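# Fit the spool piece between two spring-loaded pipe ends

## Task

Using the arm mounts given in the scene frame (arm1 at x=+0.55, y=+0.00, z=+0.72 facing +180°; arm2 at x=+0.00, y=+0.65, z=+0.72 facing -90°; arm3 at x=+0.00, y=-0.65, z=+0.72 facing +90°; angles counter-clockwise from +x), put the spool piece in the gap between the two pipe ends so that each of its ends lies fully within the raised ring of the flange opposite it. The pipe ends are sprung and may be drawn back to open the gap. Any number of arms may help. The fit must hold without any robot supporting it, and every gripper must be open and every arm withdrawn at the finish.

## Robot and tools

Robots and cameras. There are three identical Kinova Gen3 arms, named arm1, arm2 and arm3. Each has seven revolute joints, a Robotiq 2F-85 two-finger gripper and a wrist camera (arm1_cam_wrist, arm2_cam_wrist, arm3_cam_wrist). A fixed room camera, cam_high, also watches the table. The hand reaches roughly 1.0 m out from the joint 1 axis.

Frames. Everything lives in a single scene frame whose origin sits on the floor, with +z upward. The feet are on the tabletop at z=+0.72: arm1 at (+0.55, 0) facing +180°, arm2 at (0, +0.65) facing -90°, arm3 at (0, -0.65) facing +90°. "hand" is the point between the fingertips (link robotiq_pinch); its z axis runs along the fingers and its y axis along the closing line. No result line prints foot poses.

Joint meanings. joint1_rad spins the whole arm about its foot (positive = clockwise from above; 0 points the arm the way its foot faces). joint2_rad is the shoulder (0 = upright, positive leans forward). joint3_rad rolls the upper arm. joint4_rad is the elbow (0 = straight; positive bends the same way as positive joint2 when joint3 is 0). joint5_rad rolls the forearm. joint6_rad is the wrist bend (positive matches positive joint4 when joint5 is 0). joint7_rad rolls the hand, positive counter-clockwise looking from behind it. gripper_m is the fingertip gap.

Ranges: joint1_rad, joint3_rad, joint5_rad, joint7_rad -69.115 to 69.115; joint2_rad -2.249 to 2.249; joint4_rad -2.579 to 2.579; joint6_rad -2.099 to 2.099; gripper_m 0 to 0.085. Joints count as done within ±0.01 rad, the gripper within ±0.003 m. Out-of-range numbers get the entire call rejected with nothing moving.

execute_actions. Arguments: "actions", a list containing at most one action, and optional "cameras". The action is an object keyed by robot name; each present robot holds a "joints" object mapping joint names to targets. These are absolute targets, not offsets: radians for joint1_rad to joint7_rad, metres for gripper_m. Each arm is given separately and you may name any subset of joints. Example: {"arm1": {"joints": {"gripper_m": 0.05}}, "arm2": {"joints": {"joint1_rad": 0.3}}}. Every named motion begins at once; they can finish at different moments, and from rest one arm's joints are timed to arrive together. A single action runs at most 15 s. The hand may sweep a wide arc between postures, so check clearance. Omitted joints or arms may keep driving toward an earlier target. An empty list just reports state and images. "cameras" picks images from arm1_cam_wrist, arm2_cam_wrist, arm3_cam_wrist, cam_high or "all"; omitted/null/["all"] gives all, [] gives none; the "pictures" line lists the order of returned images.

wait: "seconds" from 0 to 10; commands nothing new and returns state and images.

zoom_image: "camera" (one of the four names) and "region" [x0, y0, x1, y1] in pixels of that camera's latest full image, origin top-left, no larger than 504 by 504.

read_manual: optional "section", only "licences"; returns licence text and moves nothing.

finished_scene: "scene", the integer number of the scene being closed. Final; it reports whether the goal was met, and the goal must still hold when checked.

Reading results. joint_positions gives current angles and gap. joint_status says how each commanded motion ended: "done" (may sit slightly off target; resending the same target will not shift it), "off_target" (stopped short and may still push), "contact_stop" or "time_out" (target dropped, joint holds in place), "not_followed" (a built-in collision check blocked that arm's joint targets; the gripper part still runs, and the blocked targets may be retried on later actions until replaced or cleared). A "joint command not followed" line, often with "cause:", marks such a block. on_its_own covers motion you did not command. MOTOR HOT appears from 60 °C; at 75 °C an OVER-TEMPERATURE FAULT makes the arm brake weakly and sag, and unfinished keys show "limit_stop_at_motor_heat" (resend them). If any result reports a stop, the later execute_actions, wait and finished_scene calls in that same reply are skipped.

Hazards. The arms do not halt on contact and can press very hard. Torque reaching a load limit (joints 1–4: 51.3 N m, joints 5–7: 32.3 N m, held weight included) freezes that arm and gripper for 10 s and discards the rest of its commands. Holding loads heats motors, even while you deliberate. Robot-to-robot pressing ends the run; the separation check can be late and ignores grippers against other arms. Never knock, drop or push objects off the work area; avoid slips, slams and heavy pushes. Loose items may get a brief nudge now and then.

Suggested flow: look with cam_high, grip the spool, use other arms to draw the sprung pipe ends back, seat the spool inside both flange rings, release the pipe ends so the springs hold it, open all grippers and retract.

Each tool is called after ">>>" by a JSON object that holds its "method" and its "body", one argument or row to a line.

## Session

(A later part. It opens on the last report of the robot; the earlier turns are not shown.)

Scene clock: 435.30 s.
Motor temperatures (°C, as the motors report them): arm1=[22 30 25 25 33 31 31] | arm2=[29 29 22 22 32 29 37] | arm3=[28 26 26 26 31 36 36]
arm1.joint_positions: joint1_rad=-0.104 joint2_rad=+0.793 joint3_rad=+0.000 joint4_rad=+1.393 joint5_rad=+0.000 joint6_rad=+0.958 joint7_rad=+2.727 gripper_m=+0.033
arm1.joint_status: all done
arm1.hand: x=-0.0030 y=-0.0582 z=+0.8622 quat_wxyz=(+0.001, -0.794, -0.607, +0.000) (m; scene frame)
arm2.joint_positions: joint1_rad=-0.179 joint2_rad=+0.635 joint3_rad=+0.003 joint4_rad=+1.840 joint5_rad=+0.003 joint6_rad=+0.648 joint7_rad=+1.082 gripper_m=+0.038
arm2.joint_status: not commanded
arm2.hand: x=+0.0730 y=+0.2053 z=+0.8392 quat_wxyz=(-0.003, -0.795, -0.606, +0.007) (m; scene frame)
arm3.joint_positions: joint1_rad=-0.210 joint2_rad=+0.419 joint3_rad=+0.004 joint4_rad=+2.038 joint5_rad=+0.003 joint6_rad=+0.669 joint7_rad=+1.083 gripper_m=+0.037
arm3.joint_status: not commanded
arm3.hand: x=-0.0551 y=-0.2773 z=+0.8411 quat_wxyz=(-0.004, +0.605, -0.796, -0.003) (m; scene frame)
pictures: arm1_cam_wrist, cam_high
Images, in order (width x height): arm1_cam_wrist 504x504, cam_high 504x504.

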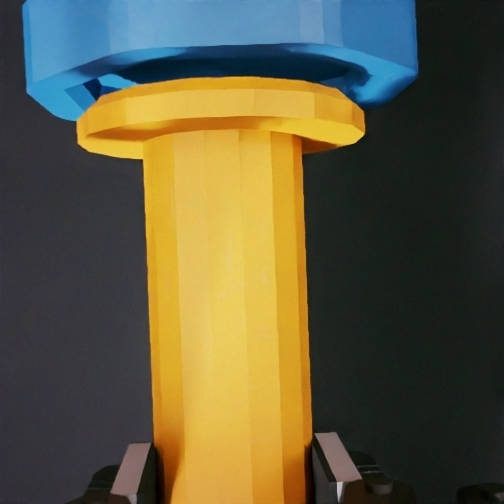

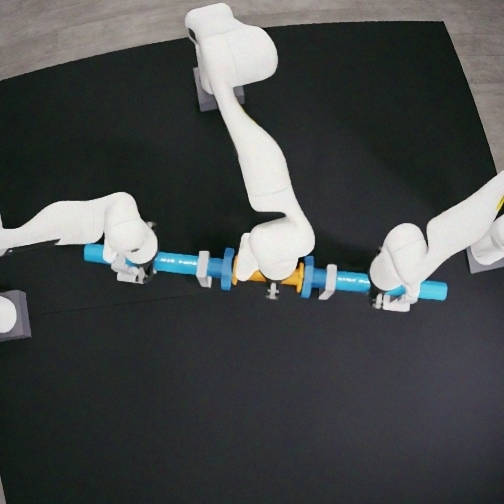

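>>> {"method": "execute_actions", "body": {
  "actions": [
    {"arm2":{"joints":{"joint1_rad":-0.1664,"joint2_rad":0.656,"joint4_rad":1.797,"joint6_rad":0.688,"joint7_rad":1.0966}},"arm3":{"joints":{"joint1_rad":-0.195,"joint2_rad":0.4435,"joint4_rad":1.996,"joint6_rad":0.702,"joint7_rad":1.101}}}
  ]
}}

>>> {"method": "zoom_image", "body": {
  "camera": "cam_high",
  "region": [200, 230, 340, 310]
}}

Scene clock: 455.93 s.
Motor temperatures (°C, as the motors report them): arm1=[22 30 25 25 33 31 31] | arm2=[29 29 22 22 32 29 37] | arm3=[28 26 26 26 31 36 36]
arm1.joint_positions: joint1_rad=-0.103 joint2_rad=+0.795 joint3_rad=+0.001 joint4_rad=+1.393 joint5_rad=+0.001 joint6_rad=+0.958 joint7_rad=+2.727 gripper_m=+0.033
arm1.joint_status: not commanded
arm1.hand: x=-0.0026 y=-0.0568 z=+0.8608 quat_wxyz=(+0.001, -0.795, -0.607, -0.001) (m; scene frame)
arm2.joint_positions: joint1_rad=-0.168 joint2_rad=+0.654 joint3_rad=-0.002 joint4_rad=+1.801 joint5_rad=-0.003 joint6_rad=+0.693 joint7_rad=+1.095 gripper_m=+0.038
arm2.joint_status: all done
arm2.hand: x=+0.0722 y=+0.2012 z=+0.8384 quat_wxyz=(+0.006, -0.795, -0.607, -0.001) (m; scene frame)
arm3.joint_positions: joint1_rad=-0.196 joint2_rad=+0.440 joint3_rad=-0.001 joint4_rad=+2.000 joint5_rad=-0.003 joint6_rad=+0.708 joint7_rad=+1.099 gripper_m=+0.037
arm3.joint_status: all done
arm3.hand: x=-0.0540 y=-0.2725 z=+0.8405 quat_wxyz=(+0.003, +0.606, -0.796, +0.006) (m; scene frame)
pictures: arm1_cam_wrist, arm2_cam_wrist, arm3_cam_wrist, cam_high
Images, in order (width x height): arm1_cam_wrist 504x504, arm2_cam_wrist 504x504, arm3_cam_wrist 504x504, cam_high 504x504.

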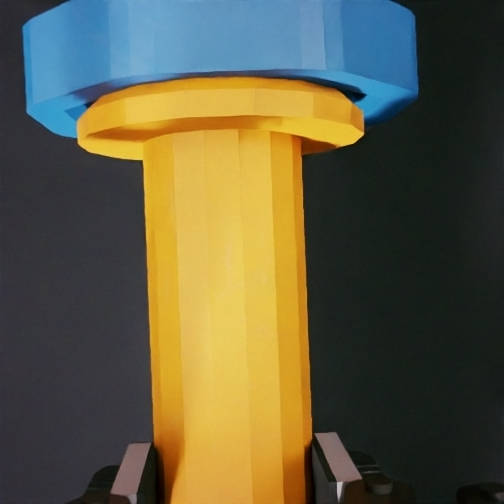

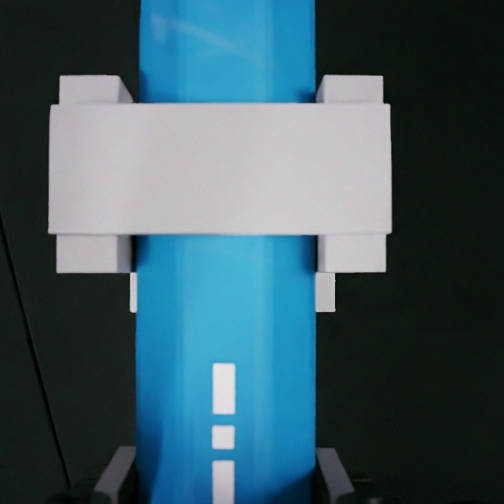

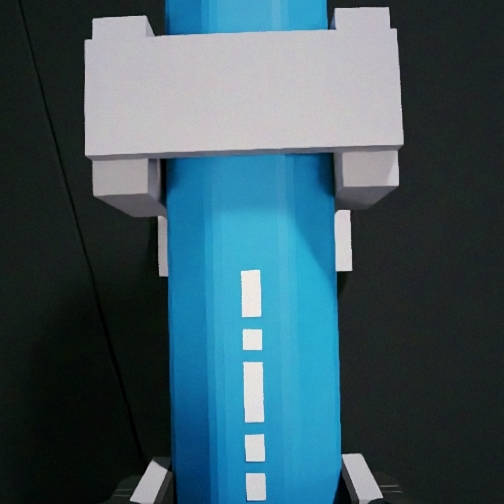

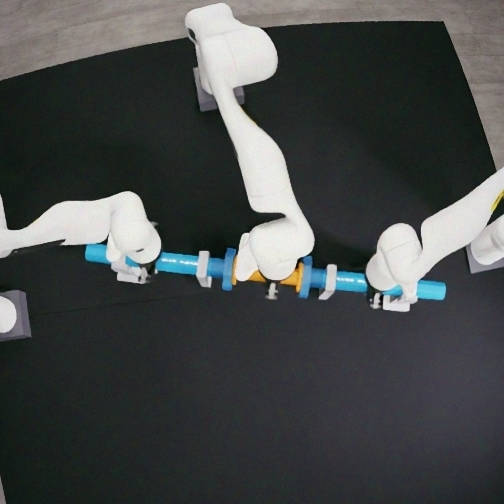

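Region (200, 230, 340, 310) of cam_high's 504x504 image, scaled by 3.600, with more detail than that image has; it fills the top 288 rows of this view, and the rest is white.

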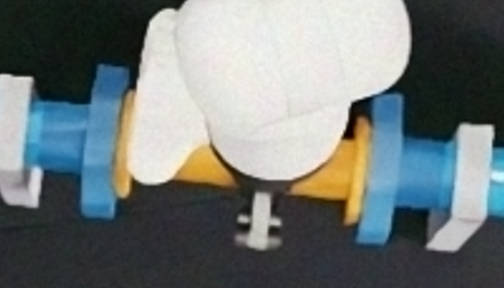

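>>> {"method": "execute_actions", "body": {
  "actions": [
    {"arm1":{"joints":{"joint1_rad":-0.104,"joint2_rad":0.7975,"joint3_rad":0,"joint4_rad":1.397,"joint5_rad":0,"joint6_rad":0.947,"joint7_rad":2.727}},"arm2":{"joints":{"joint1_rad":-0.1768,"joint2_rad":0.640,"joint4_rad":1.833,"joint6_rad":0.6676,"joint7_rad":1.086}},"arm3":{"joints":{"joint1_rad":-0.2076,"joint2_rad":0.4254,"joint4_rad":2.030,"joint6_rad":0.686,"joint7_rad":1.088}}}
  ],
  "cameras": ["arm1_cam_wrist","cam_high"]
}}

>>> {"method": "zoom_image", "body": {
  "camera": "cam_high",
  "region": [200, 230, 340, 310]
}}

Scene clock: 482.03 s.
Motor temperatures (°C, as the motors report them): arm1=[22 31 25 25 33 31 31] | arm2=[29 29 22 22 32 29 37] | arm3=[28 26 26 26 31 36 36]
arm1.joint_positions: joint1_rad=-0.103 joint2_rad=+0.799 joint3_rad=+0.001 joint4_rad=+1.398 joint5_rad=+0.000 joint6_rad=+0.947 joint7_rad=+2.727 gripper_m=+0.033
arm1.joint_status: all done
arm1.hand: x=-0.0028 y=-0.0572 z=+0.8574 quat_wxyz=(+0.001, -0.795, -0.607, +0.000) (m; scene frame)
arm2.joint_positions: joint1_rad=-0.175 joint2_rad=+0.642 joint3_rad=+0.002 joint4_rad=+1.826 joint5_rad=+0.002 joint6_rad=+0.659 joint7_rad=+1.087 gripper_m=+0.038
arm2.joint_status: all done
arm2.hand: x=+0.0721 y=+0.2019 z=+0.8390 quat_wxyz=(-0.002, -0.795, -0.606, +0.006) (m; scene frame)
arm3.joint_positions: joint1_rad=-0.205 joint2_rad=+0.427 joint3_rad=+0.003 joint4_rad=+2.024 joint5_rad=+0.002 joint6_rad=+0.678 joint7_rad=+1.088 gripper_m=+0.037
arm3.joint_status: all done
arm3.hand: x=-0.0544 y=-0.2737 z=+0.8411 quat_wxyz=(-0.004, +0.605, -0.796, -0.002) (m; scene frame)
pictures: arm1_cam_wrist, cam_high
Images, in order (width x height): arm1_cam_wrist 504x504, cam_high 504x504.

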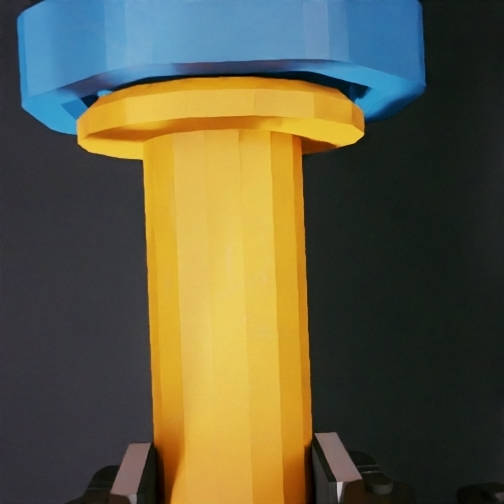

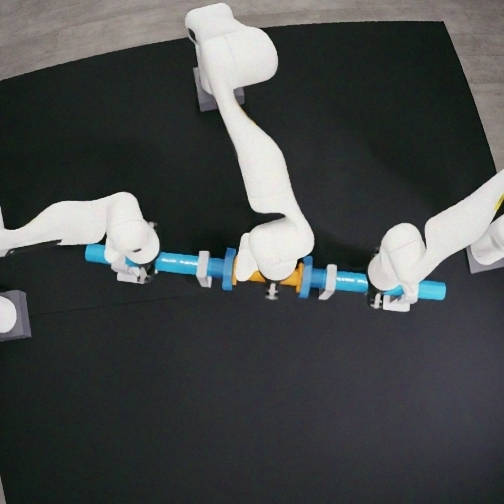

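Region (200, 230, 340, 310) of cam_high's 504x504 image, scaled by 3.600, with more detail than that image has; it fills the top 288 rows of this view, and the rest is white.

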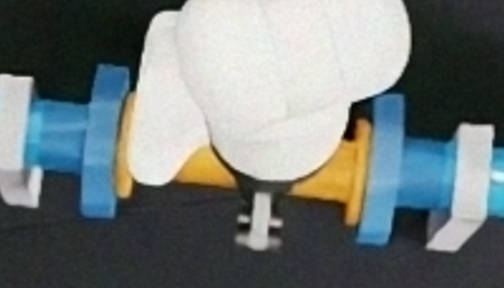

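>>> {"method": "execute_actions", "body": {
  "actions": [
    {"arm2":{"joints":{"joint1_rad":-0.1664,"joint2_rad":0.656,"joint4_rad":1.797,"joint6_rad":0.688,"joint7_rad":1.0966}},"arm3":{"joints":{"joint1_rad":-0.195,"joint2_rad":0.4435,"joint4_rad":1.996,"joint6_rad":0.702,"joint7_rad":1.101}}}
  ]
}}

>>> {"method": "zoom_image", "body": {
  "camera": "cam_high",
  "region": [200, 230, 340, 310]
}}

Scene clock: 488.23 s.
Motor temperatures (°C, as the motors report them): arm1=[22 31 25 25 33 31 31] | arm2=[29 29 22 22 32 29 37] | arm3=[28 26 26 26 31 36 36]
arm1.joint_positions: joint1_rad=-0.101 joint2_rad=+0.803 joint3_rad=+0.002 joint4_rad=+1.399 joint5_rad=+0.001 joint6_rad=+0.946 joint7_rad=+2.726 gripper_m=+0.033
arm1.joint_status: not commanded
arm1.hand: x=-0.0018 y=-0.0552 z=+0.8546 quat_wxyz=(+0.001, -0.796, -0.606, -0.003) (m; scene frame)
arm2.joint_positions: joint1_rad=-0.167 joint2_rad=+0.654 joint3_rad=+0.000 joint4_rad=+1.798 joint5_rad=-0.001 joint6_rad=+0.690 joint7_rad=+1.096 gripper_m=+0.038
arm2.joint_status: all done
arm2.hand: x=+0.0712 y=+0.1986 z=+0.8389 quat_wxyz=(+0.004, -0.795, -0.607, +0.002) (m; scene frame)
arm3.joint_positions: joint1_rad=-0.195 joint2_rad=+0.442 joint3_rad=+0.000 joint4_rad=+1.998 joint5_rad=-0.001 joint6_rad=+0.705 joint7_rad=+1.100 gripper_m=+0.037
arm3.joint_status: all done
arm3.hand: x=-0.0532 y=-0.2702 z=+0.8405 quat_wxyz=(+0.001, +0.606, -0.795, +0.005) (m; scene frame)
pictures: arm1_cam_wrist, arm2_cam_wrist, arm3_cam_wrist, cam_high
Images, in order (width x height): arm1_cam_wrist 504x504, arm2_cam_wrist 504x504, arm3_cam_wrist 504x504, cam_high 504x504.

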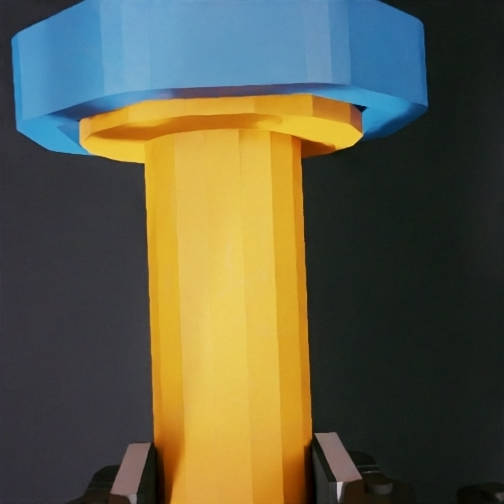

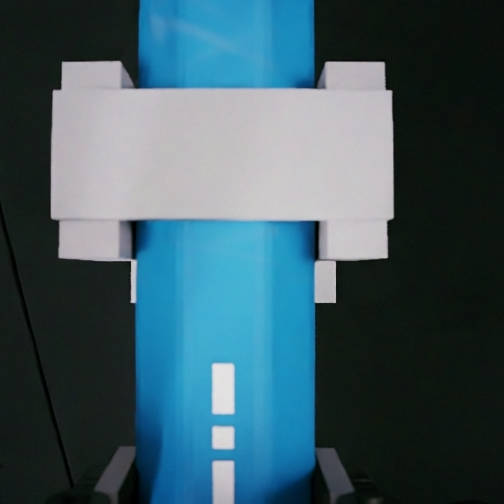

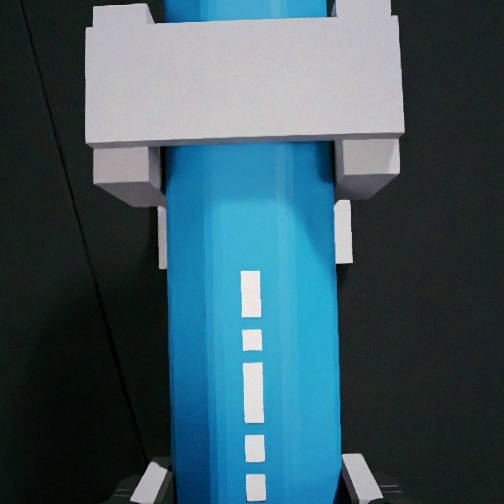

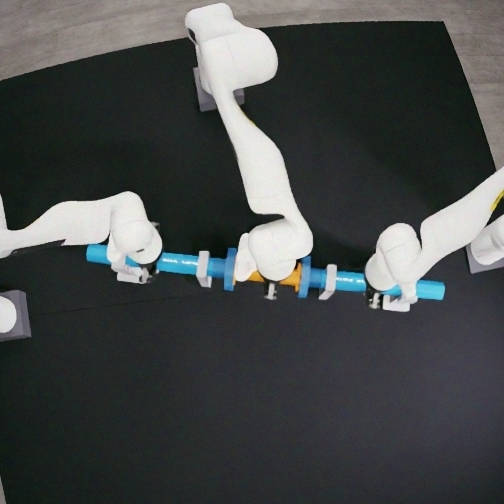

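Region (200, 230, 340, 310) of cam_high's 504x504 image, scaled by 3.600, with more detail than that image has; it fills the top 288 rows of this view, and the rest is white.

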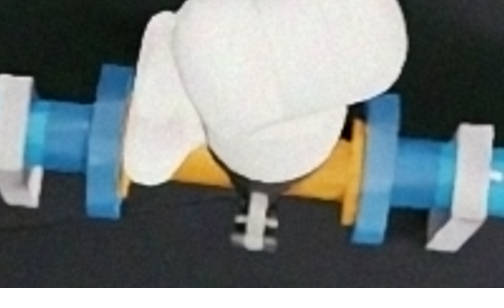

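>>> {"method": "execute_actions", "body": {
  "actions": [
    {"arm1":{"joints":{"joint2_rad":0.8027,"joint4_rad":1.401,"joint6_rad":0.9375}},"arm2":{"joints":{"joint1_rad":-0.158,"joint2_rad":0.669,"joint4_rad":1.768,"joint6_rad":0.7046,"joint7_rad":1.105}},"arm3":{"joints":{"joint1_rad":-0.1846,"joint2_rad":0.458,"joint4_rad":1.968,"joint6_rad":0.715,"joint7_rad":1.111}}}
  ],
  "cameras": ["arm1_cam_wrist","cam_high"]
}}

>>> {"method": "zoom_image", "body": {
  "camera": "cam_high",
  "region": [200, 230, 340, 310]
}}

Scene clock: 500.23 s.
Motor temperatures (°C, as the motors report them): arm1=[22 31 25 25 33 31 31] | arm2=[29 29 22 22 32 29 37] | arm3=[28 25 26 26 31 36 36]
arm1.joint_positions: joint1_rad=-0.102 joint2_rad=+0.805 joint3_rad=+0.002 joint4_rad=+1.402 joint5_rad=+0.000 joint6_rad=+0.938 joint7_rad=+2.726 gripper_m=+0.033
arm1.joint_status: all done
arm1.hand: x=-0.0025 y=-0.0561 z=+0.8529 quat_wxyz=(+0.001, -0.796, -0.605, -0.001) (m; scene frame)
arm2.joint_positions: joint1_rad=-0.160 joint2_rad=+0.666 joint3_rad=-0.002 joint4_rad=+1.774 joint5_rad=-0.003 joint6_rad=+0.713 joint7_rad=+1.104 gripper_m=+0.038
arm2.joint_status: all done
arm2.hand: x=+0.0702 y=+0.1950 z=+0.8384 quat_wxyz=(+0.009, -0.794, -0.607, -0.002) (m; scene frame)
arm3.joint_positions: joint1_rad=-0.190 joint2_rad=+0.450 joint3_rad=-0.003 joint4_rad=+1.981 joint5_rad=-0.002 joint6_rad=+0.732 joint7_rad=+1.110 gripper_m=+0.037
arm3.joint_status: joint4_rad time_out (moved -0.017 of -0.030); joint6_rad time_out (moved +0.027 of +0.010); the others done
arm3.hand: x=-0.0526 y=-0.2707 z=+0.8407 quat_wxyz=(+0.006, +0.609, -0.793, +0.013) (m; scene frame)
pictures: arm1_cam_wrist, cam_high
Images, in order (width x height): arm1_cam_wrist 504x504, cam_high 504x504.

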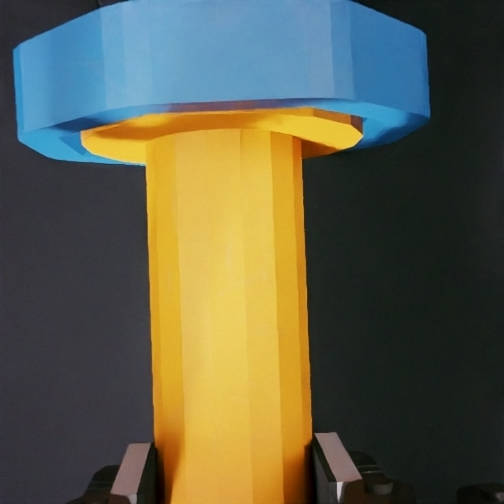

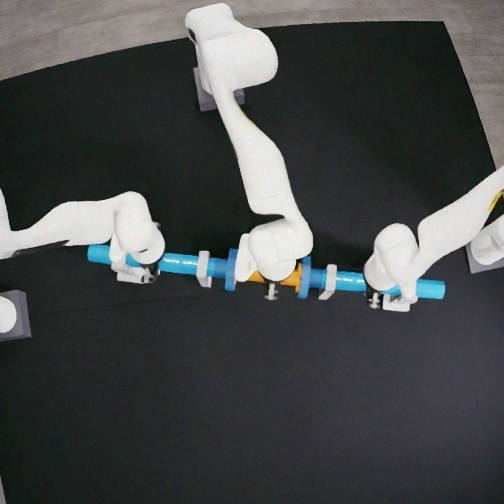

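Region (200, 230, 340, 310) of cam_high's 504x504 image, scaled by 3.600, with more detail than that image has; it fills the top 288 rows of this view, and the rest is white.

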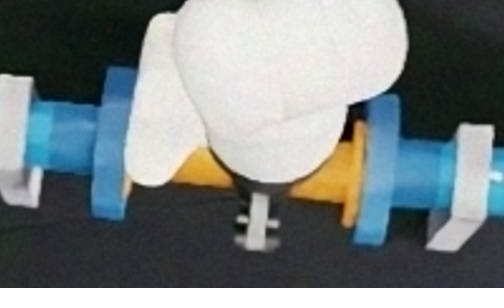

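>>> {"method": "zoom_image", "body": {
  "camera": "cam_high",
  "region": [280, 245, 330, 305]
}}

>>> {"method": "zoom_image", "body": {
  "camera": "cam_high",
  "region": [215, 240, 265, 300]
}}

Region (280, 245, 330, 305) of cam_high's 504x504 image, scaled by 8.400, with more detail than that image has.

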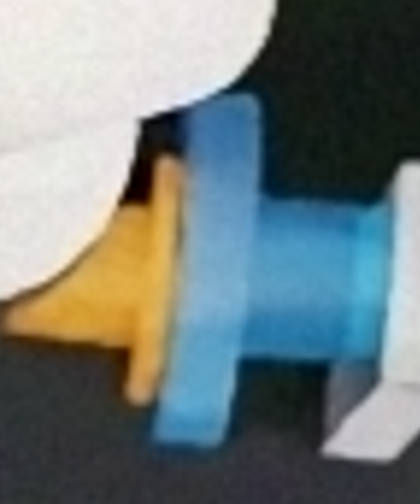

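Region (215, 240, 265, 300) of cam_high's 504x504 image, scaled by 8.400, with more detail than that image has.

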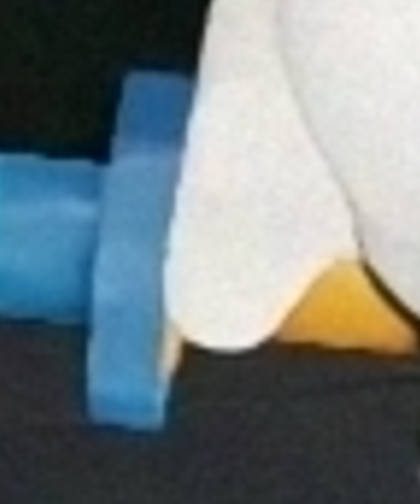

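>>> {"method": "execute_actions", "body": {
  "actions": [
    {"arm1":{"joints":{"joint1_rad":-0.1022,"joint2_rad":0.798,"joint4_rad":1.4115,"joint6_rad":0.932,"joint7_rad":2.751}},"arm2":{"joints":{"joint1_rad":-0.1626,"joint2_rad":0.662,"joint4_rad":1.784,"joint6_rad":0.695,"joint7_rad":1.1005}},"arm3":{"joints":{"joint1_rad":-0.2053,"joint2_rad":0.4287,"joint3_rad":0,"joint4_rad":2.024,"joint5_rad":0,"joint6_rad":0.689,"joint7_rad":1.0907}}}
  ],
  "cameras": ["arm1_cam_wrist","cam_high"]
}}

>>> {"method": "zoom_image", "body": {
  "camera": "cam_high",
  "region": [280, 245, 330, 305]
}}

Scene clock: 566.43 s.
Motor temperatures (°C, as the motors report them): arm1=[22 31 25 25 33 31 31] | arm2=[29 28 22 22 32 29 37] | arm3=[28 25 26 26 31 36 36]
arm1.joint_positions: joint1_rad=-0.104 joint2_rad=+0.801 joint3_rad=-0.002 joint4_rad=+1.412 joint5_rad=-0.001 joint6_rad=+0.931 joint7_rad=+2.751 gripper_m=+0.033
arm1.joint_status: all done
arm1.hand: x=-0.0002 y=-0.0589 z=+0.8529 quat_wxyz=(+0.000, -0.787, -0.617, +0.001) (m; scene frame)
arm2.joint_positions: joint1_rad=-0.162 joint2_rad=+0.661 joint3_rad=+0.000 joint4_rad=+1.783 joint5_rad=+0.000 joint6_rad=+0.694 joint7_rad=+1.101 gripper_m=+0.038
arm2.joint_status: all done
arm2.hand: x=+0.0697 y=+0.1928 z=+0.8387 quat_wxyz=(+0.003, -0.795, -0.607, +0.003) (m; scene frame)
arm3.joint_positions: joint1_rad=-0.203 joint2_rad=+0.430 joint3_rad=+0.003 joint4_rad=+2.018 joint5_rad=+0.002 joint6_rad=+0.682 joint7_rad=+1.091 gripper_m=+0.037
arm3.joint_status: all done
arm3.hand: x=-0.0538 y=-0.2717 z=+0.8411 quat_wxyz=(-0.004, +0.605, -0.796, -0.002) (m; scene frame)
pictures: arm1_cam_wrist, cam_high
Images, in order (width x height): arm1_cam_wrist 504x504, cam_high 504x504.

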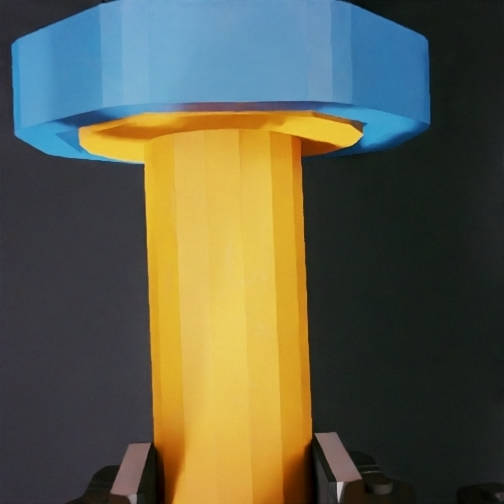

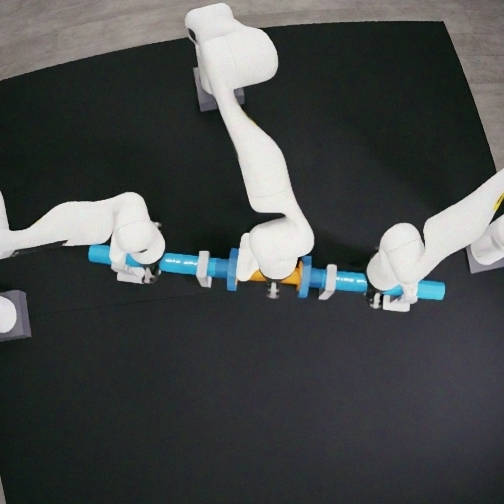

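Region (280, 245, 330, 305) of cam_high's 504x504 image, scaled by 8.400, with more detail than that image has.

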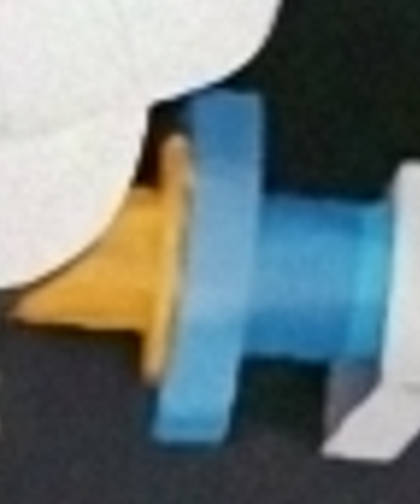

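>>> {"method": "execute_actions", "body": {
  "actions": [
    {"arm1":{"joints":{"joint1_rad":-0.1029,"joint2_rad":0.8012,"joint4_rad":1.4044,"joint6_rad":0.9357,"joint7_rad":2.735}},"arm2":{"joints":{"joint1_rad":-0.165,"joint2_rad":0.6583,"joint4_rad":1.7924,"joint6_rad":0.6907,"joint7_rad":1.098}},"arm3":{"joints":{"joint1_rad":-0.2076,"joint2_rad":0.4254,"joint4_rad":2.030,"joint6_rad":0.686,"joint7_rad":1.088}}}
  ],
  "cameras": ["arm1_cam_wrist","cam_high"]
}}

>>> {"method": "zoom_image", "body": {
  "camera": "cam_high",
  "region": [280, 245, 330, 305]
}}

Scene clock: 589.30 s.
Motor temperatures (°C, as the motors report them): arm1=[22 32 25 25 33 31 31] | arm2=[29 28 22 22 32 29 37] | arm3=[28 25 26 26 31 36 36]
arm1.joint_positions: joint1_rad=-0.103 joint2_rad=+0.803 joint3_rad=-0.001 joint4_rad=+1.405 joint5_rad=+0.000 joint6_rad=+0.936 joint7_rad=+2.735 gripper_m=+0.033
arm1.joint_status: all done
arm1.hand: x=-0.0018 y=-0.0581 z=+0.8532 quat_wxyz=(+0.001, -0.792, -0.610, +0.000) (m; scene frame)
arm2.joint_positions: joint1_rad=-0.164 joint2_rad=+0.658 joint3_rad=+0.001 joint4_rad=+1.789 joint5_rad=+0.001 joint6_rad=+0.687 joint7_rad=+1.098 gripper_m=+0.038
arm2.joint_status: all done
arm2.hand: x=+0.0697 y=+0.1933 z=+0.8390 quat_wxyz=(+0.001, -0.795, -0.607, +0.004) (m; scene frame)
arm3.joint_positions: joint1_rad=-0.205 joint2_rad=+0.427 joint3_rad=+0.003 joint4_rad=+2.023 joint5_rad=+0.002 joint6_rad=+0.678 joint7_rad=+1.088 gripper_m=+0.037
arm3.joint_status: all done
arm3.hand: x=-0.0542 y=-0.2733 z=+0.8411 quat_wxyz=(-0.004, +0.605, -0.796, -0.002) (m; scene frame)
pictures: arm1_cam_wrist, cam_high
Images, in order (width x height): arm1_cam_wrist 504x504, cam_high 504x504.

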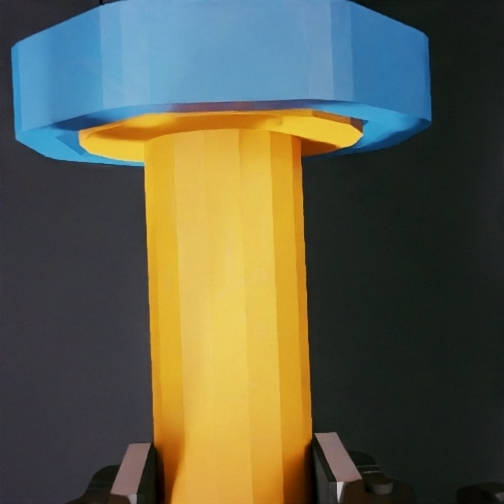

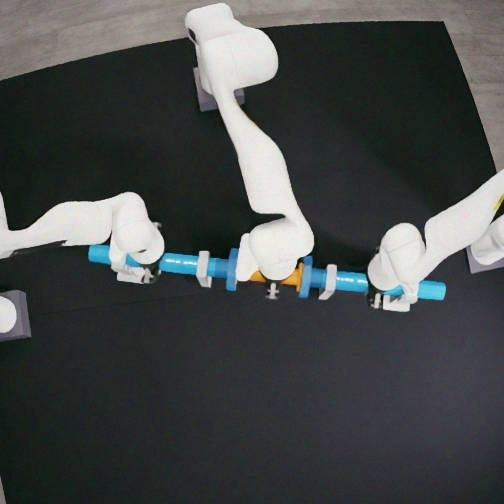

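Region (280, 245, 330, 305) of cam_high's 504x504 image, scaled by 8.400, with more detail than that image has.

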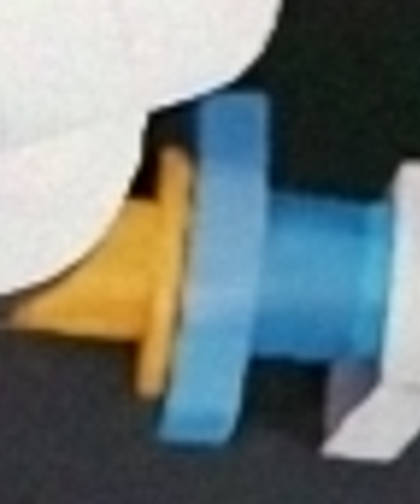

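>>> {"method": "execute_actions", "body": {
  "actions": [
    {"arm3":{"joints":{"joint1_rad":-0.195,"joint2_rad":0.4435,"joint4_rad":1.996,"joint6_rad":0.702,"joint7_rad":1.101}}}
  ],
  "cameras": ["arm1_cam_wrist","cam_high"]
}}

>>> {"method": "zoom_image", "body": {
  "camera": "cam_high",
  "region": [280, 245, 330, 305]
}}

Scene clock: 593.47 s.
Motor temperatures (°C, as the motors report them): arm1=[22 32 25 25 33 31 31] | arm2=[29 28 22 22 32 29 37] | arm3=[28 25 26 26 31 36 36]
arm1.joint_positions: joint1_rad=-0.102 joint2_rad=+0.805 joint3_rad=+0.000 joint4_rad=+1.407 joint5_rad=+0.001 joint6_rad=+0.936 joint7_rad=+2.735 gripper_m=+0.033
arm1.joint_status: not commanded
arm1.hand: x=-0.0007 y=-0.0565 z=+0.8518 quat_wxyz=(+0.000, -0.792, -0.610, -0.002) (m; scene frame)
arm2.joint_positions: joint1_rad=-0.165 joint2_rad=+0.658 joint3_rad=+0.000 joint4_rad=+1.790 joint5_rad=+0.000 joint6_rad=+0.689 joint7_rad=+1.098 gripper_m=+0.038
arm2.joint_status: not commanded
arm2.hand: x=+0.0706 y=+0.1949 z=+0.8387 quat_wxyz=(+0.003, -0.794, -0.607, +0.003) (m; scene frame)
arm3.joint_positions: joint1_rad=-0.195 joint2_rad=+0.442 joint3_rad=+0.000 joint4_rad=+1.995 joint5_rad=+0.001 joint6_rad=+0.701 joint7_rad=+1.101 gripper_m=+0.037
arm3.joint_status: all done
arm3.hand: x=-0.0530 y=-0.2674 z=+0.8411 quat_wxyz=(-0.001, +0.607, -0.795, +0.002) (m; scene frame)
pictures: arm1_cam_wrist, cam_high
Images, in order (width x height): arm1_cam_wrist 504x504, cam_high 504x504.

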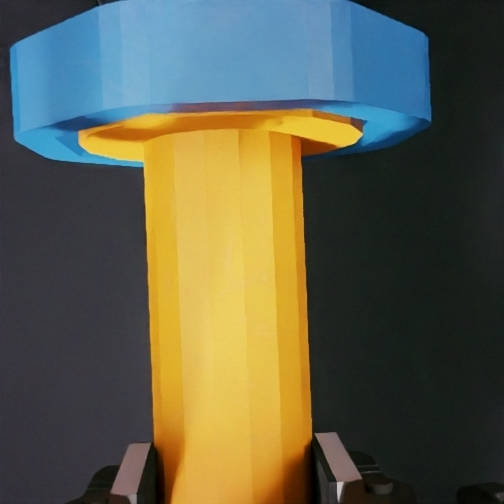

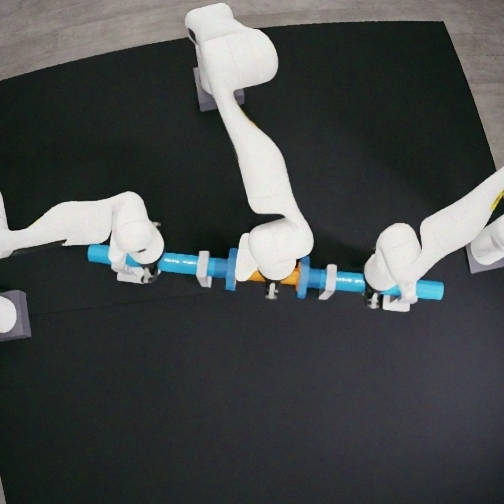

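Region (280, 245, 330, 305) of cam_high's 504x504 image, scaled by 8.400, with more detail than that image has.

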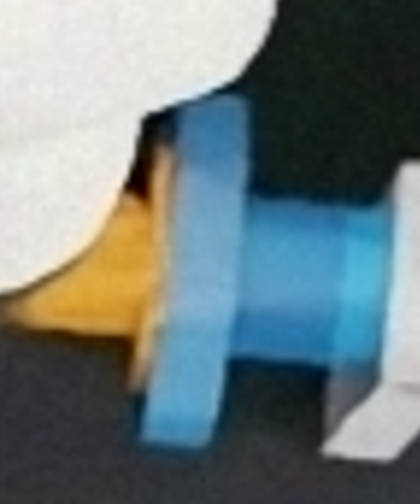

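>>> {"method": "execute_actions", "body": {
  "actions": [
    {"arm1":{"joints":{"joint2_rad":0.8055,"joint4_rad":1.4075,"joint6_rad":0.9285}},"arm3":{"joints":{"joint1_rad":-0.187,"joint2_rad":0.455,"joint4_rad":1.9746,"joint6_rad":0.7123,"joint7_rad":1.109}}}
  ],
  "cameras": ["arm1_cam_wrist","cam_high"]
}}

>>> {"method": "zoom_image", "body": {
  "camera": "cam_high",
  "region": [280, 245, 330, 305]
}}

Scene clock: 600.00 s.
Motor temperatures (°C, as the motors report them): arm1=[22 32 25 25 33 31 31] | arm2=[29 28 22 22 32 29 37] | arm3=[28 25 26 26 31 36 36]
arm1.joint_positions: joint1_rad=-0.102 joint2_rad=+0.808 joint3_rad=+0.001 joint4_rad=+1.410 joint5_rad=+0.001 joint6_rad=+0.930 joint7_rad=+2.736 gripper_m=+0.033
arm1.joint_status: all done
arm1.hand: x=-0.0001 y=-0.0560 z=+0.8491 quat_wxyz=(+0.000, -0.792, -0.610, -0.003) (m; scene frame)
arm2.joint_positions: joint1_rad=-0.165 joint2_rad=+0.658 joint3_rad=+0.000 joint4_rad=+1.791 joint5_rad=+0.000 joint6_rad=+0.689 joint7_rad=+1.098 gripper_m=+0.038
arm2.joint_status: not commanded
arm2.hand: x=+0.0704 y=+0.1952 z=+0.8386 quat_wxyz=(+0.003, -0.795, -0.607, +0.003) (m; scene frame)
arm3.joint_positions: joint1_rad=-0.188 joint2_rad=+0.453 joint3_rad=-0.001 joint4_rad=+1.977 joint5_rad=-0.001 joint6_rad=+0.716 joint7_rad=+1.109 gripper_m=+0.037
arm3.joint_status: all done
arm3.hand: x=-0.0520 y=-0.2637 z=+0.8405 quat_wxyz=(+0.002, +0.607, -0.795, +0.005) (m; scene frame)
pictures: arm1_cam_wrist, cam_high
Images, in order (width x height): arm1_cam_wrist 504x504, cam_high 504x504.

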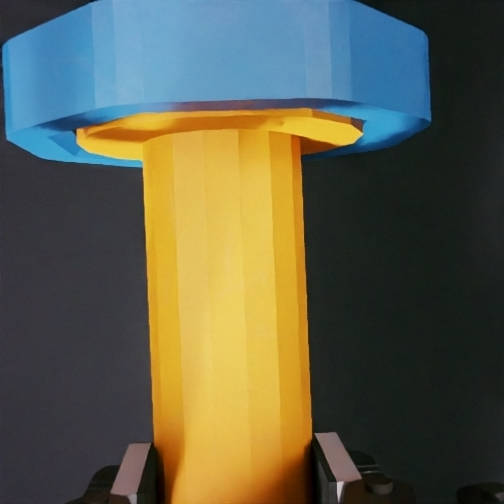

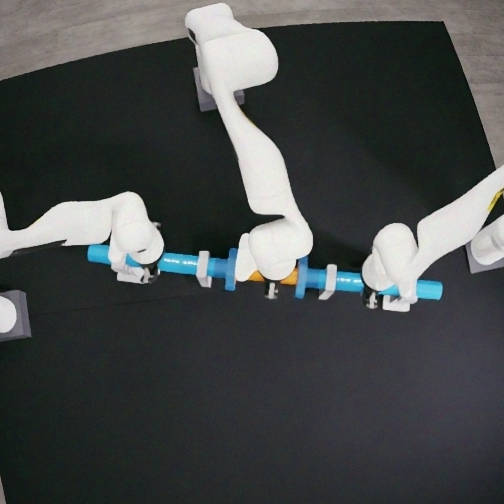

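Region (280, 245, 330, 305) of cam_high's 504x504 image, scaled by 8.400, with more detail than that image has.

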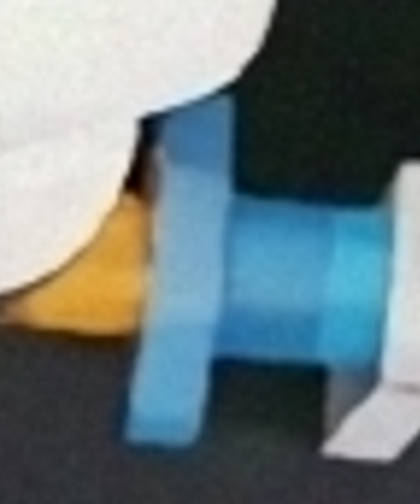

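>>> {"method": "execute_actions", "body": {
  "actions": [
    {"arm2":{"joints":{"gripper_m":0.085}},"arm3":{"joints":{"gripper_m":0.085}}}
  ]
}}

>>> {"method": "zoom_image", "body": {
  "camera": "cam_high",
  "region": [200, 230, 340, 310]
}}

Scene clock: 606.00 s.
Motor temperatures (°C, as the motors report them): arm1=[22 32 25 25 33 31 31] | arm2=[29 28 22 22 32 28 37] | arm3=[28 25 26 26 31 36 36]
arm1.joint_positions: joint1_rad=-0.102 joint2_rad=+0.809 joint3_rad=+0.001 joint4_rad=+1.410 joint5_rad=+0.001 joint6_rad=+0.930 joint7_rad=+2.736 gripper_m=+0.033
arm1.joint_status: not commanded
arm1.hand: x=-0.0001 y=-0.0560 z=+0.8490 quat_wxyz=(+0.000, -0.792, -0.610, -0.003) (m; scene frame)
arm2.joint_positions: joint1_rad=-0.165 joint2_rad=+0.658 joint3_rad=+0.000 joint4_rad=+1.792 joint5_rad=+0.000 joint6_rad=+0.691 joint7_rad=+1.098 gripper_m=+0.085
arm2.joint_status: all done
arm2.hand: x=+0.0704 y=+0.1966 z=+0.8382 quat_wxyz=(+0.004, -0.795, -0.607, +0.002) (m; scene frame)
arm3.joint_positions: joint1_rad=-0.187 joint2_rad=+0.455 joint3_rad=+0.000 joint4_rad=+1.975 joint5_rad=+0.000 joint6_rad=+0.712 joint7_rad=+1.109 gripper_m=+0.085
arm3.joint_status: all done
arm3.hand: x=-0.0515 y=-0.2617 z=+0.8401 quat_wxyz=(+0.000, +0.607, -0.795, +0.004) (m; scene frame)
pictures: arm1_cam_wrist, arm2_cam_wrist, arm3_cam_wrist, cam_high
Images, in order (width x height): arm1_cam_wrist 504x504, arm2_cam_wrist 504x504, arm3_cam_wrist 504x504, cam_high 504x504.

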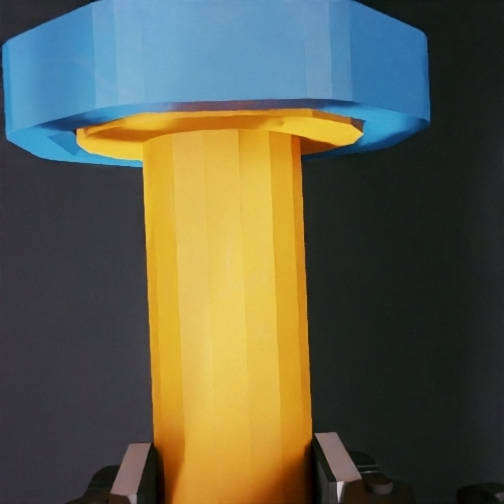

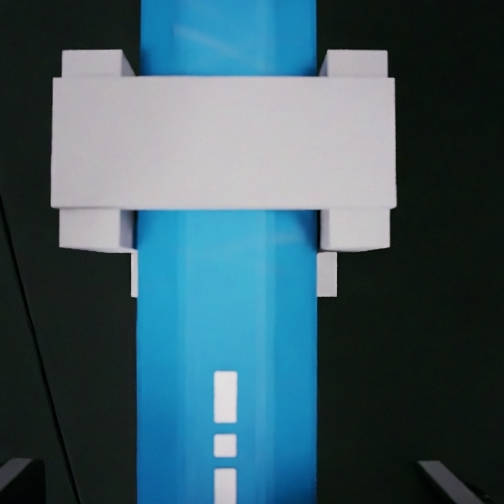

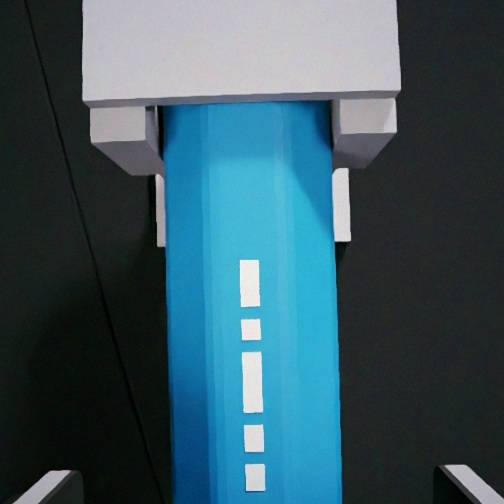

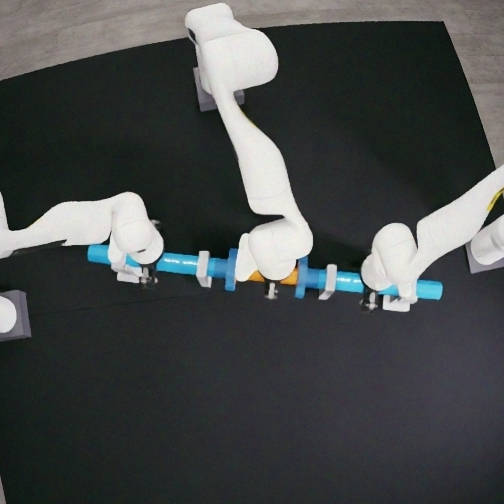

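Region (200, 230, 340, 310) of cam_high's 504x504 image, scaled by 3.600, with more detail than that image has; it fills the top 288 rows of this view, and the rest is white.

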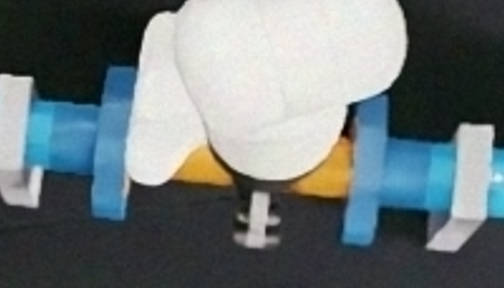

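>>> {"method": "execute_actions", "body": {
  "actions": [
    {"arm1":{"joints":{"gripper_m":0.085}},"arm2":{"joints":{"joint1_rad":-0.155,"joint2_rad":0.50,"joint4_rad":1.75,"joint6_rad":0.89,"joint7_rad":1.109}},"arm3":{"joints":{"joint1_rad":-0.187,"joint2_rad":0.33,"joint4_rad":1.85,"joint6_rad":0.96,"joint7_rad":1.109}}}
  ]
}}

Scene clock: 615.20 s.
Motor temperatures (°C, as the motors report them): arm1=[22 32 25 25 33 31 31] | arm2=[29 28 22 22 32 28 37] | arm3=[28 25 26 26 31 36 36]
arm1.joint_positions: joint1_rad=-0.103 joint2_rad=+0.806 joint3_rad=+0.000 joint4_rad=+1.407 joint5_rad=+0.000 joint6_rad=+0.928 joint7_rad=+2.735 gripper_m=+0.085
arm1.joint_status: all done
arm1.hand: x=-0.0025 y=-0.0574 z=+0.8514 quat_wxyz=(+0.001, -0.792, -0.610, +0.001) (m; scene frame)
arm2.joint_positions: joint1_rad=-0.155 joint2_rad=+0.500 joint3_rad=+0.000 joint4_rad=+1.750 joint5_rad=+0.000 joint6_rad=+0.890 joint7_rad=+1.109 gripper_m=+0.085
arm2.joint_status: all done
arm2.hand: x=+0.0644 y=+0.2063 z=+0.9194 quat_wxyz=(+0.004, -0.794, -0.608, +0.002) (m; scene frame)
arm3.joint_positions: joint1_rad=-0.187 joint2_rad=+0.330 joint3_rad=+0.000 joint4_rad=+1.850 joint5_rad=+0.000 joint6_rad=+0.960 joint7_rad=+1.109 gripper_m=+0.085
arm3.joint_status: all done
arm3.hand: x=-0.0526 y=-0.2568 z=+0.9182 quat_wxyz=(+0.000, +0.607, -0.795, +0.003) (m; scene frame)
pictures: arm1_cam_wrist, arm2_cam_wrist, arm3_cam_wrist, cam_high
Images, in order (width x height): arm1_cam_wrist 504x504, arm2_cam_wrist 504x504, arm3_cam_wrist 504x504, cam_high 504x504.

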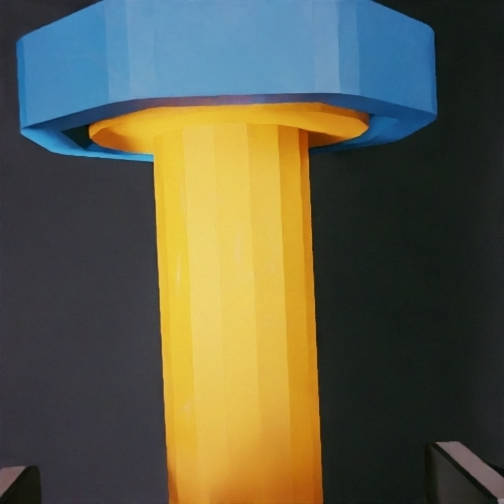

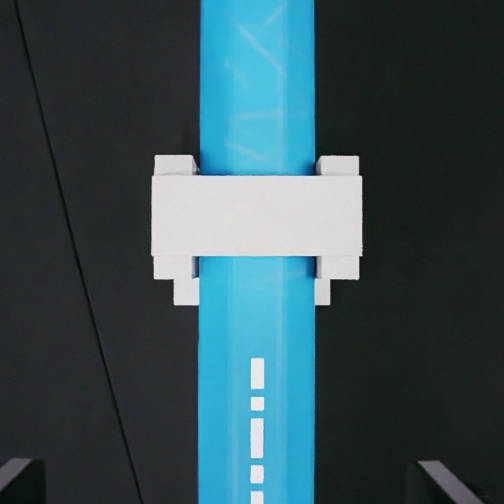

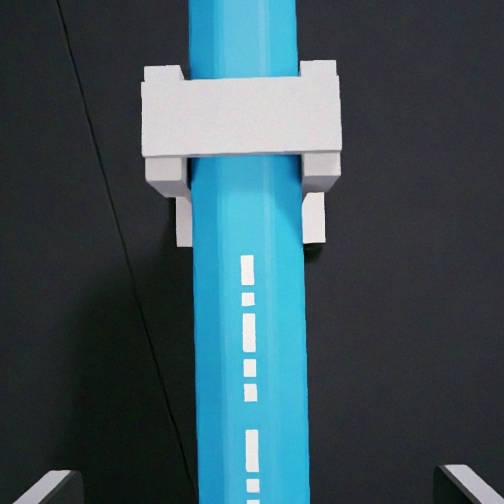

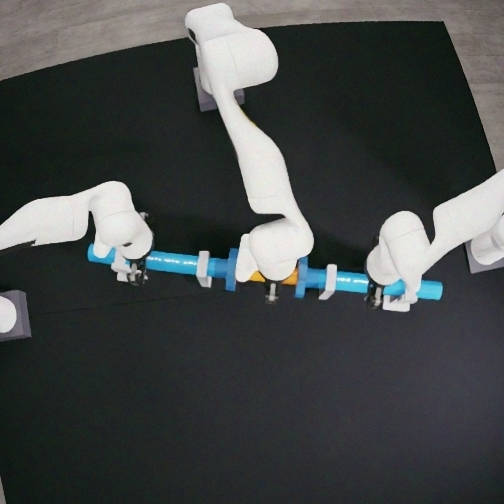

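>>> {"method": "execute_actions", "body": {
  "actions": [
    {"arm1":{"joints":{"joint2_rad":0.5516,"joint4_rad":1.196,"joint6_rad":1.394}},"arm2":{"joints":{"joint2_rad":0.25,"joint4_rad":1.70,"joint6_rad":1.19}},"arm3":{"joints":{"joint2_rad":0.12,"joint4_rad":1.75,"joint6_rad":1.27}}}
  ]
}}

>>> {"method": "zoom_image", "body": {
  "camera": "cam_high",
  "region": [190, 220, 350, 320]
}}

Scene clock: 627.33 s.
Motor temperatures (°C, as the motors report them): arm1=[22 32 25 25 33 31 31] | arm2=[29 28 22 22 32 28 37] | arm3=[28 25 26 26 31 36 36]
arm1.joint_positions: joint1_rad=-0.103 joint2_rad=+0.552 joint3_rad=+0.000 joint4_rad=+1.196 joint5_rad=+0.000 joint6_rad=+1.394 joint7_rad=+2.735 gripper_m=+0.085
arm1.joint_status: all done
arm1.hand: x=+0.0231 y=-0.0539 z=+1.0511 quat_wxyz=(+0.001, -0.792, -0.610, +0.001) (m; scene frame)
arm2.joint_positions: joint1_rad=-0.155 joint2_rad=+0.250 joint3_rad=+0.000 joint4_rad=+1.700 joint5_rad=+0.000 joint6_rad=+1.190 joint7_rad=+1.109 gripper_m=+0.085
arm2.joint_status: all done
arm2.hand: x=+0.0556 y=+0.2550 z=+1.0392 quat_wxyz=(+0.004, -0.794, -0.608, +0.002) (m; scene frame)
arm3.joint_positions: joint1_rad=-0.187 joint2_rad=+0.120 joint3_rad=+0.000 joint4_rad=+1.750 joint5_rad=+0.000 joint6_rad=+1.270 joint7_rad=+1.109 gripper_m=+0.085
arm3.joint_status: all done
arm3.hand: x=-0.0446 y=-0.2988 z=+1.0254 quat_wxyz=(+0.000, +0.607, -0.795, +0.003) (m; scene frame)
pictures: arm1_cam_wrist, arm2_cam_wrist, arm3_cam_wrist, cam_high
Images, in order (width x height): arm1_cam_wrist 504x504, arm2_cam_wrist 504x504, arm3_cam_wrist 504x504, cam_high 504x504.

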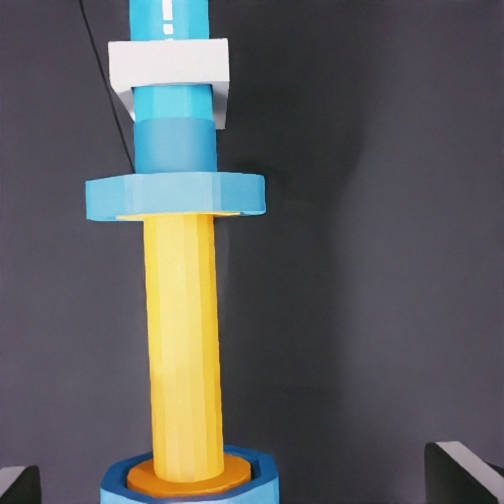

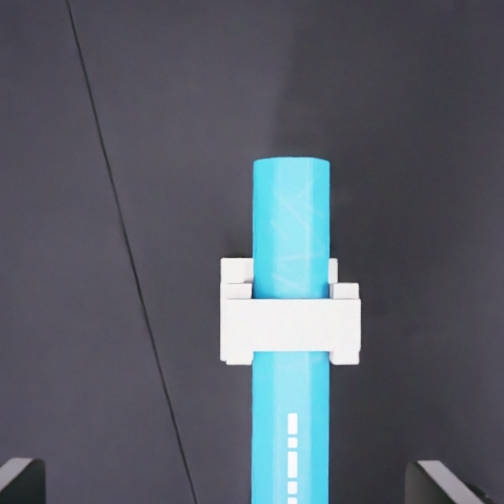

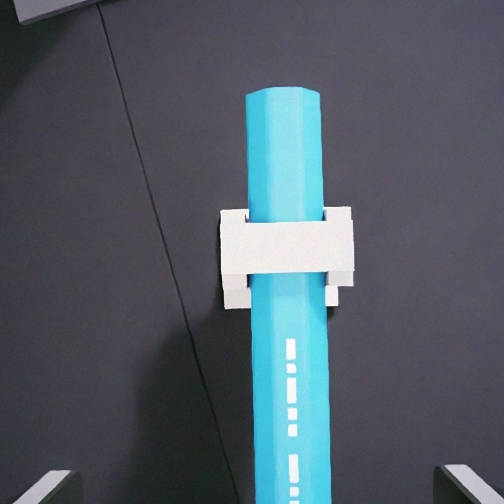

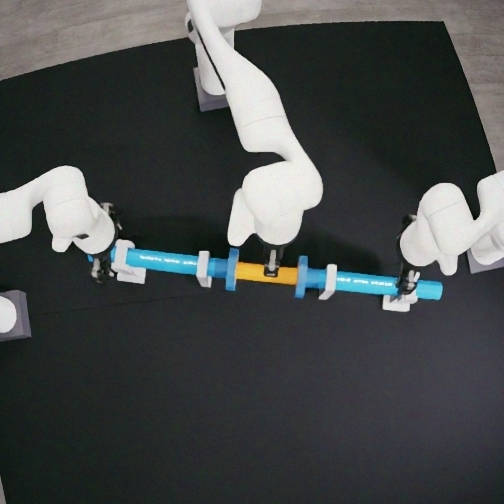

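Region (190, 220, 350, 320) of cam_high's 504x504 image, scaled by 3.150, with more detail than that image has; it fills the top 315 rows of this view, and the rest is white.

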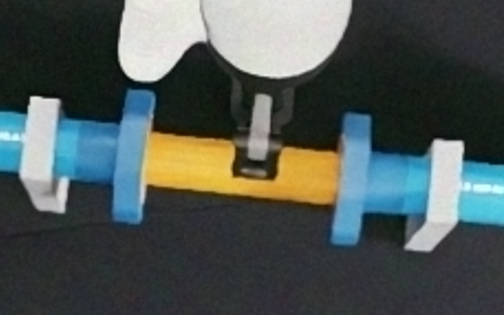

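The spool is seated inside both rings and all three arms are clear of it.

>>> {"method": "finished_scene", "body": {
  "scene": 2
}}

The scene is finished: the task was done.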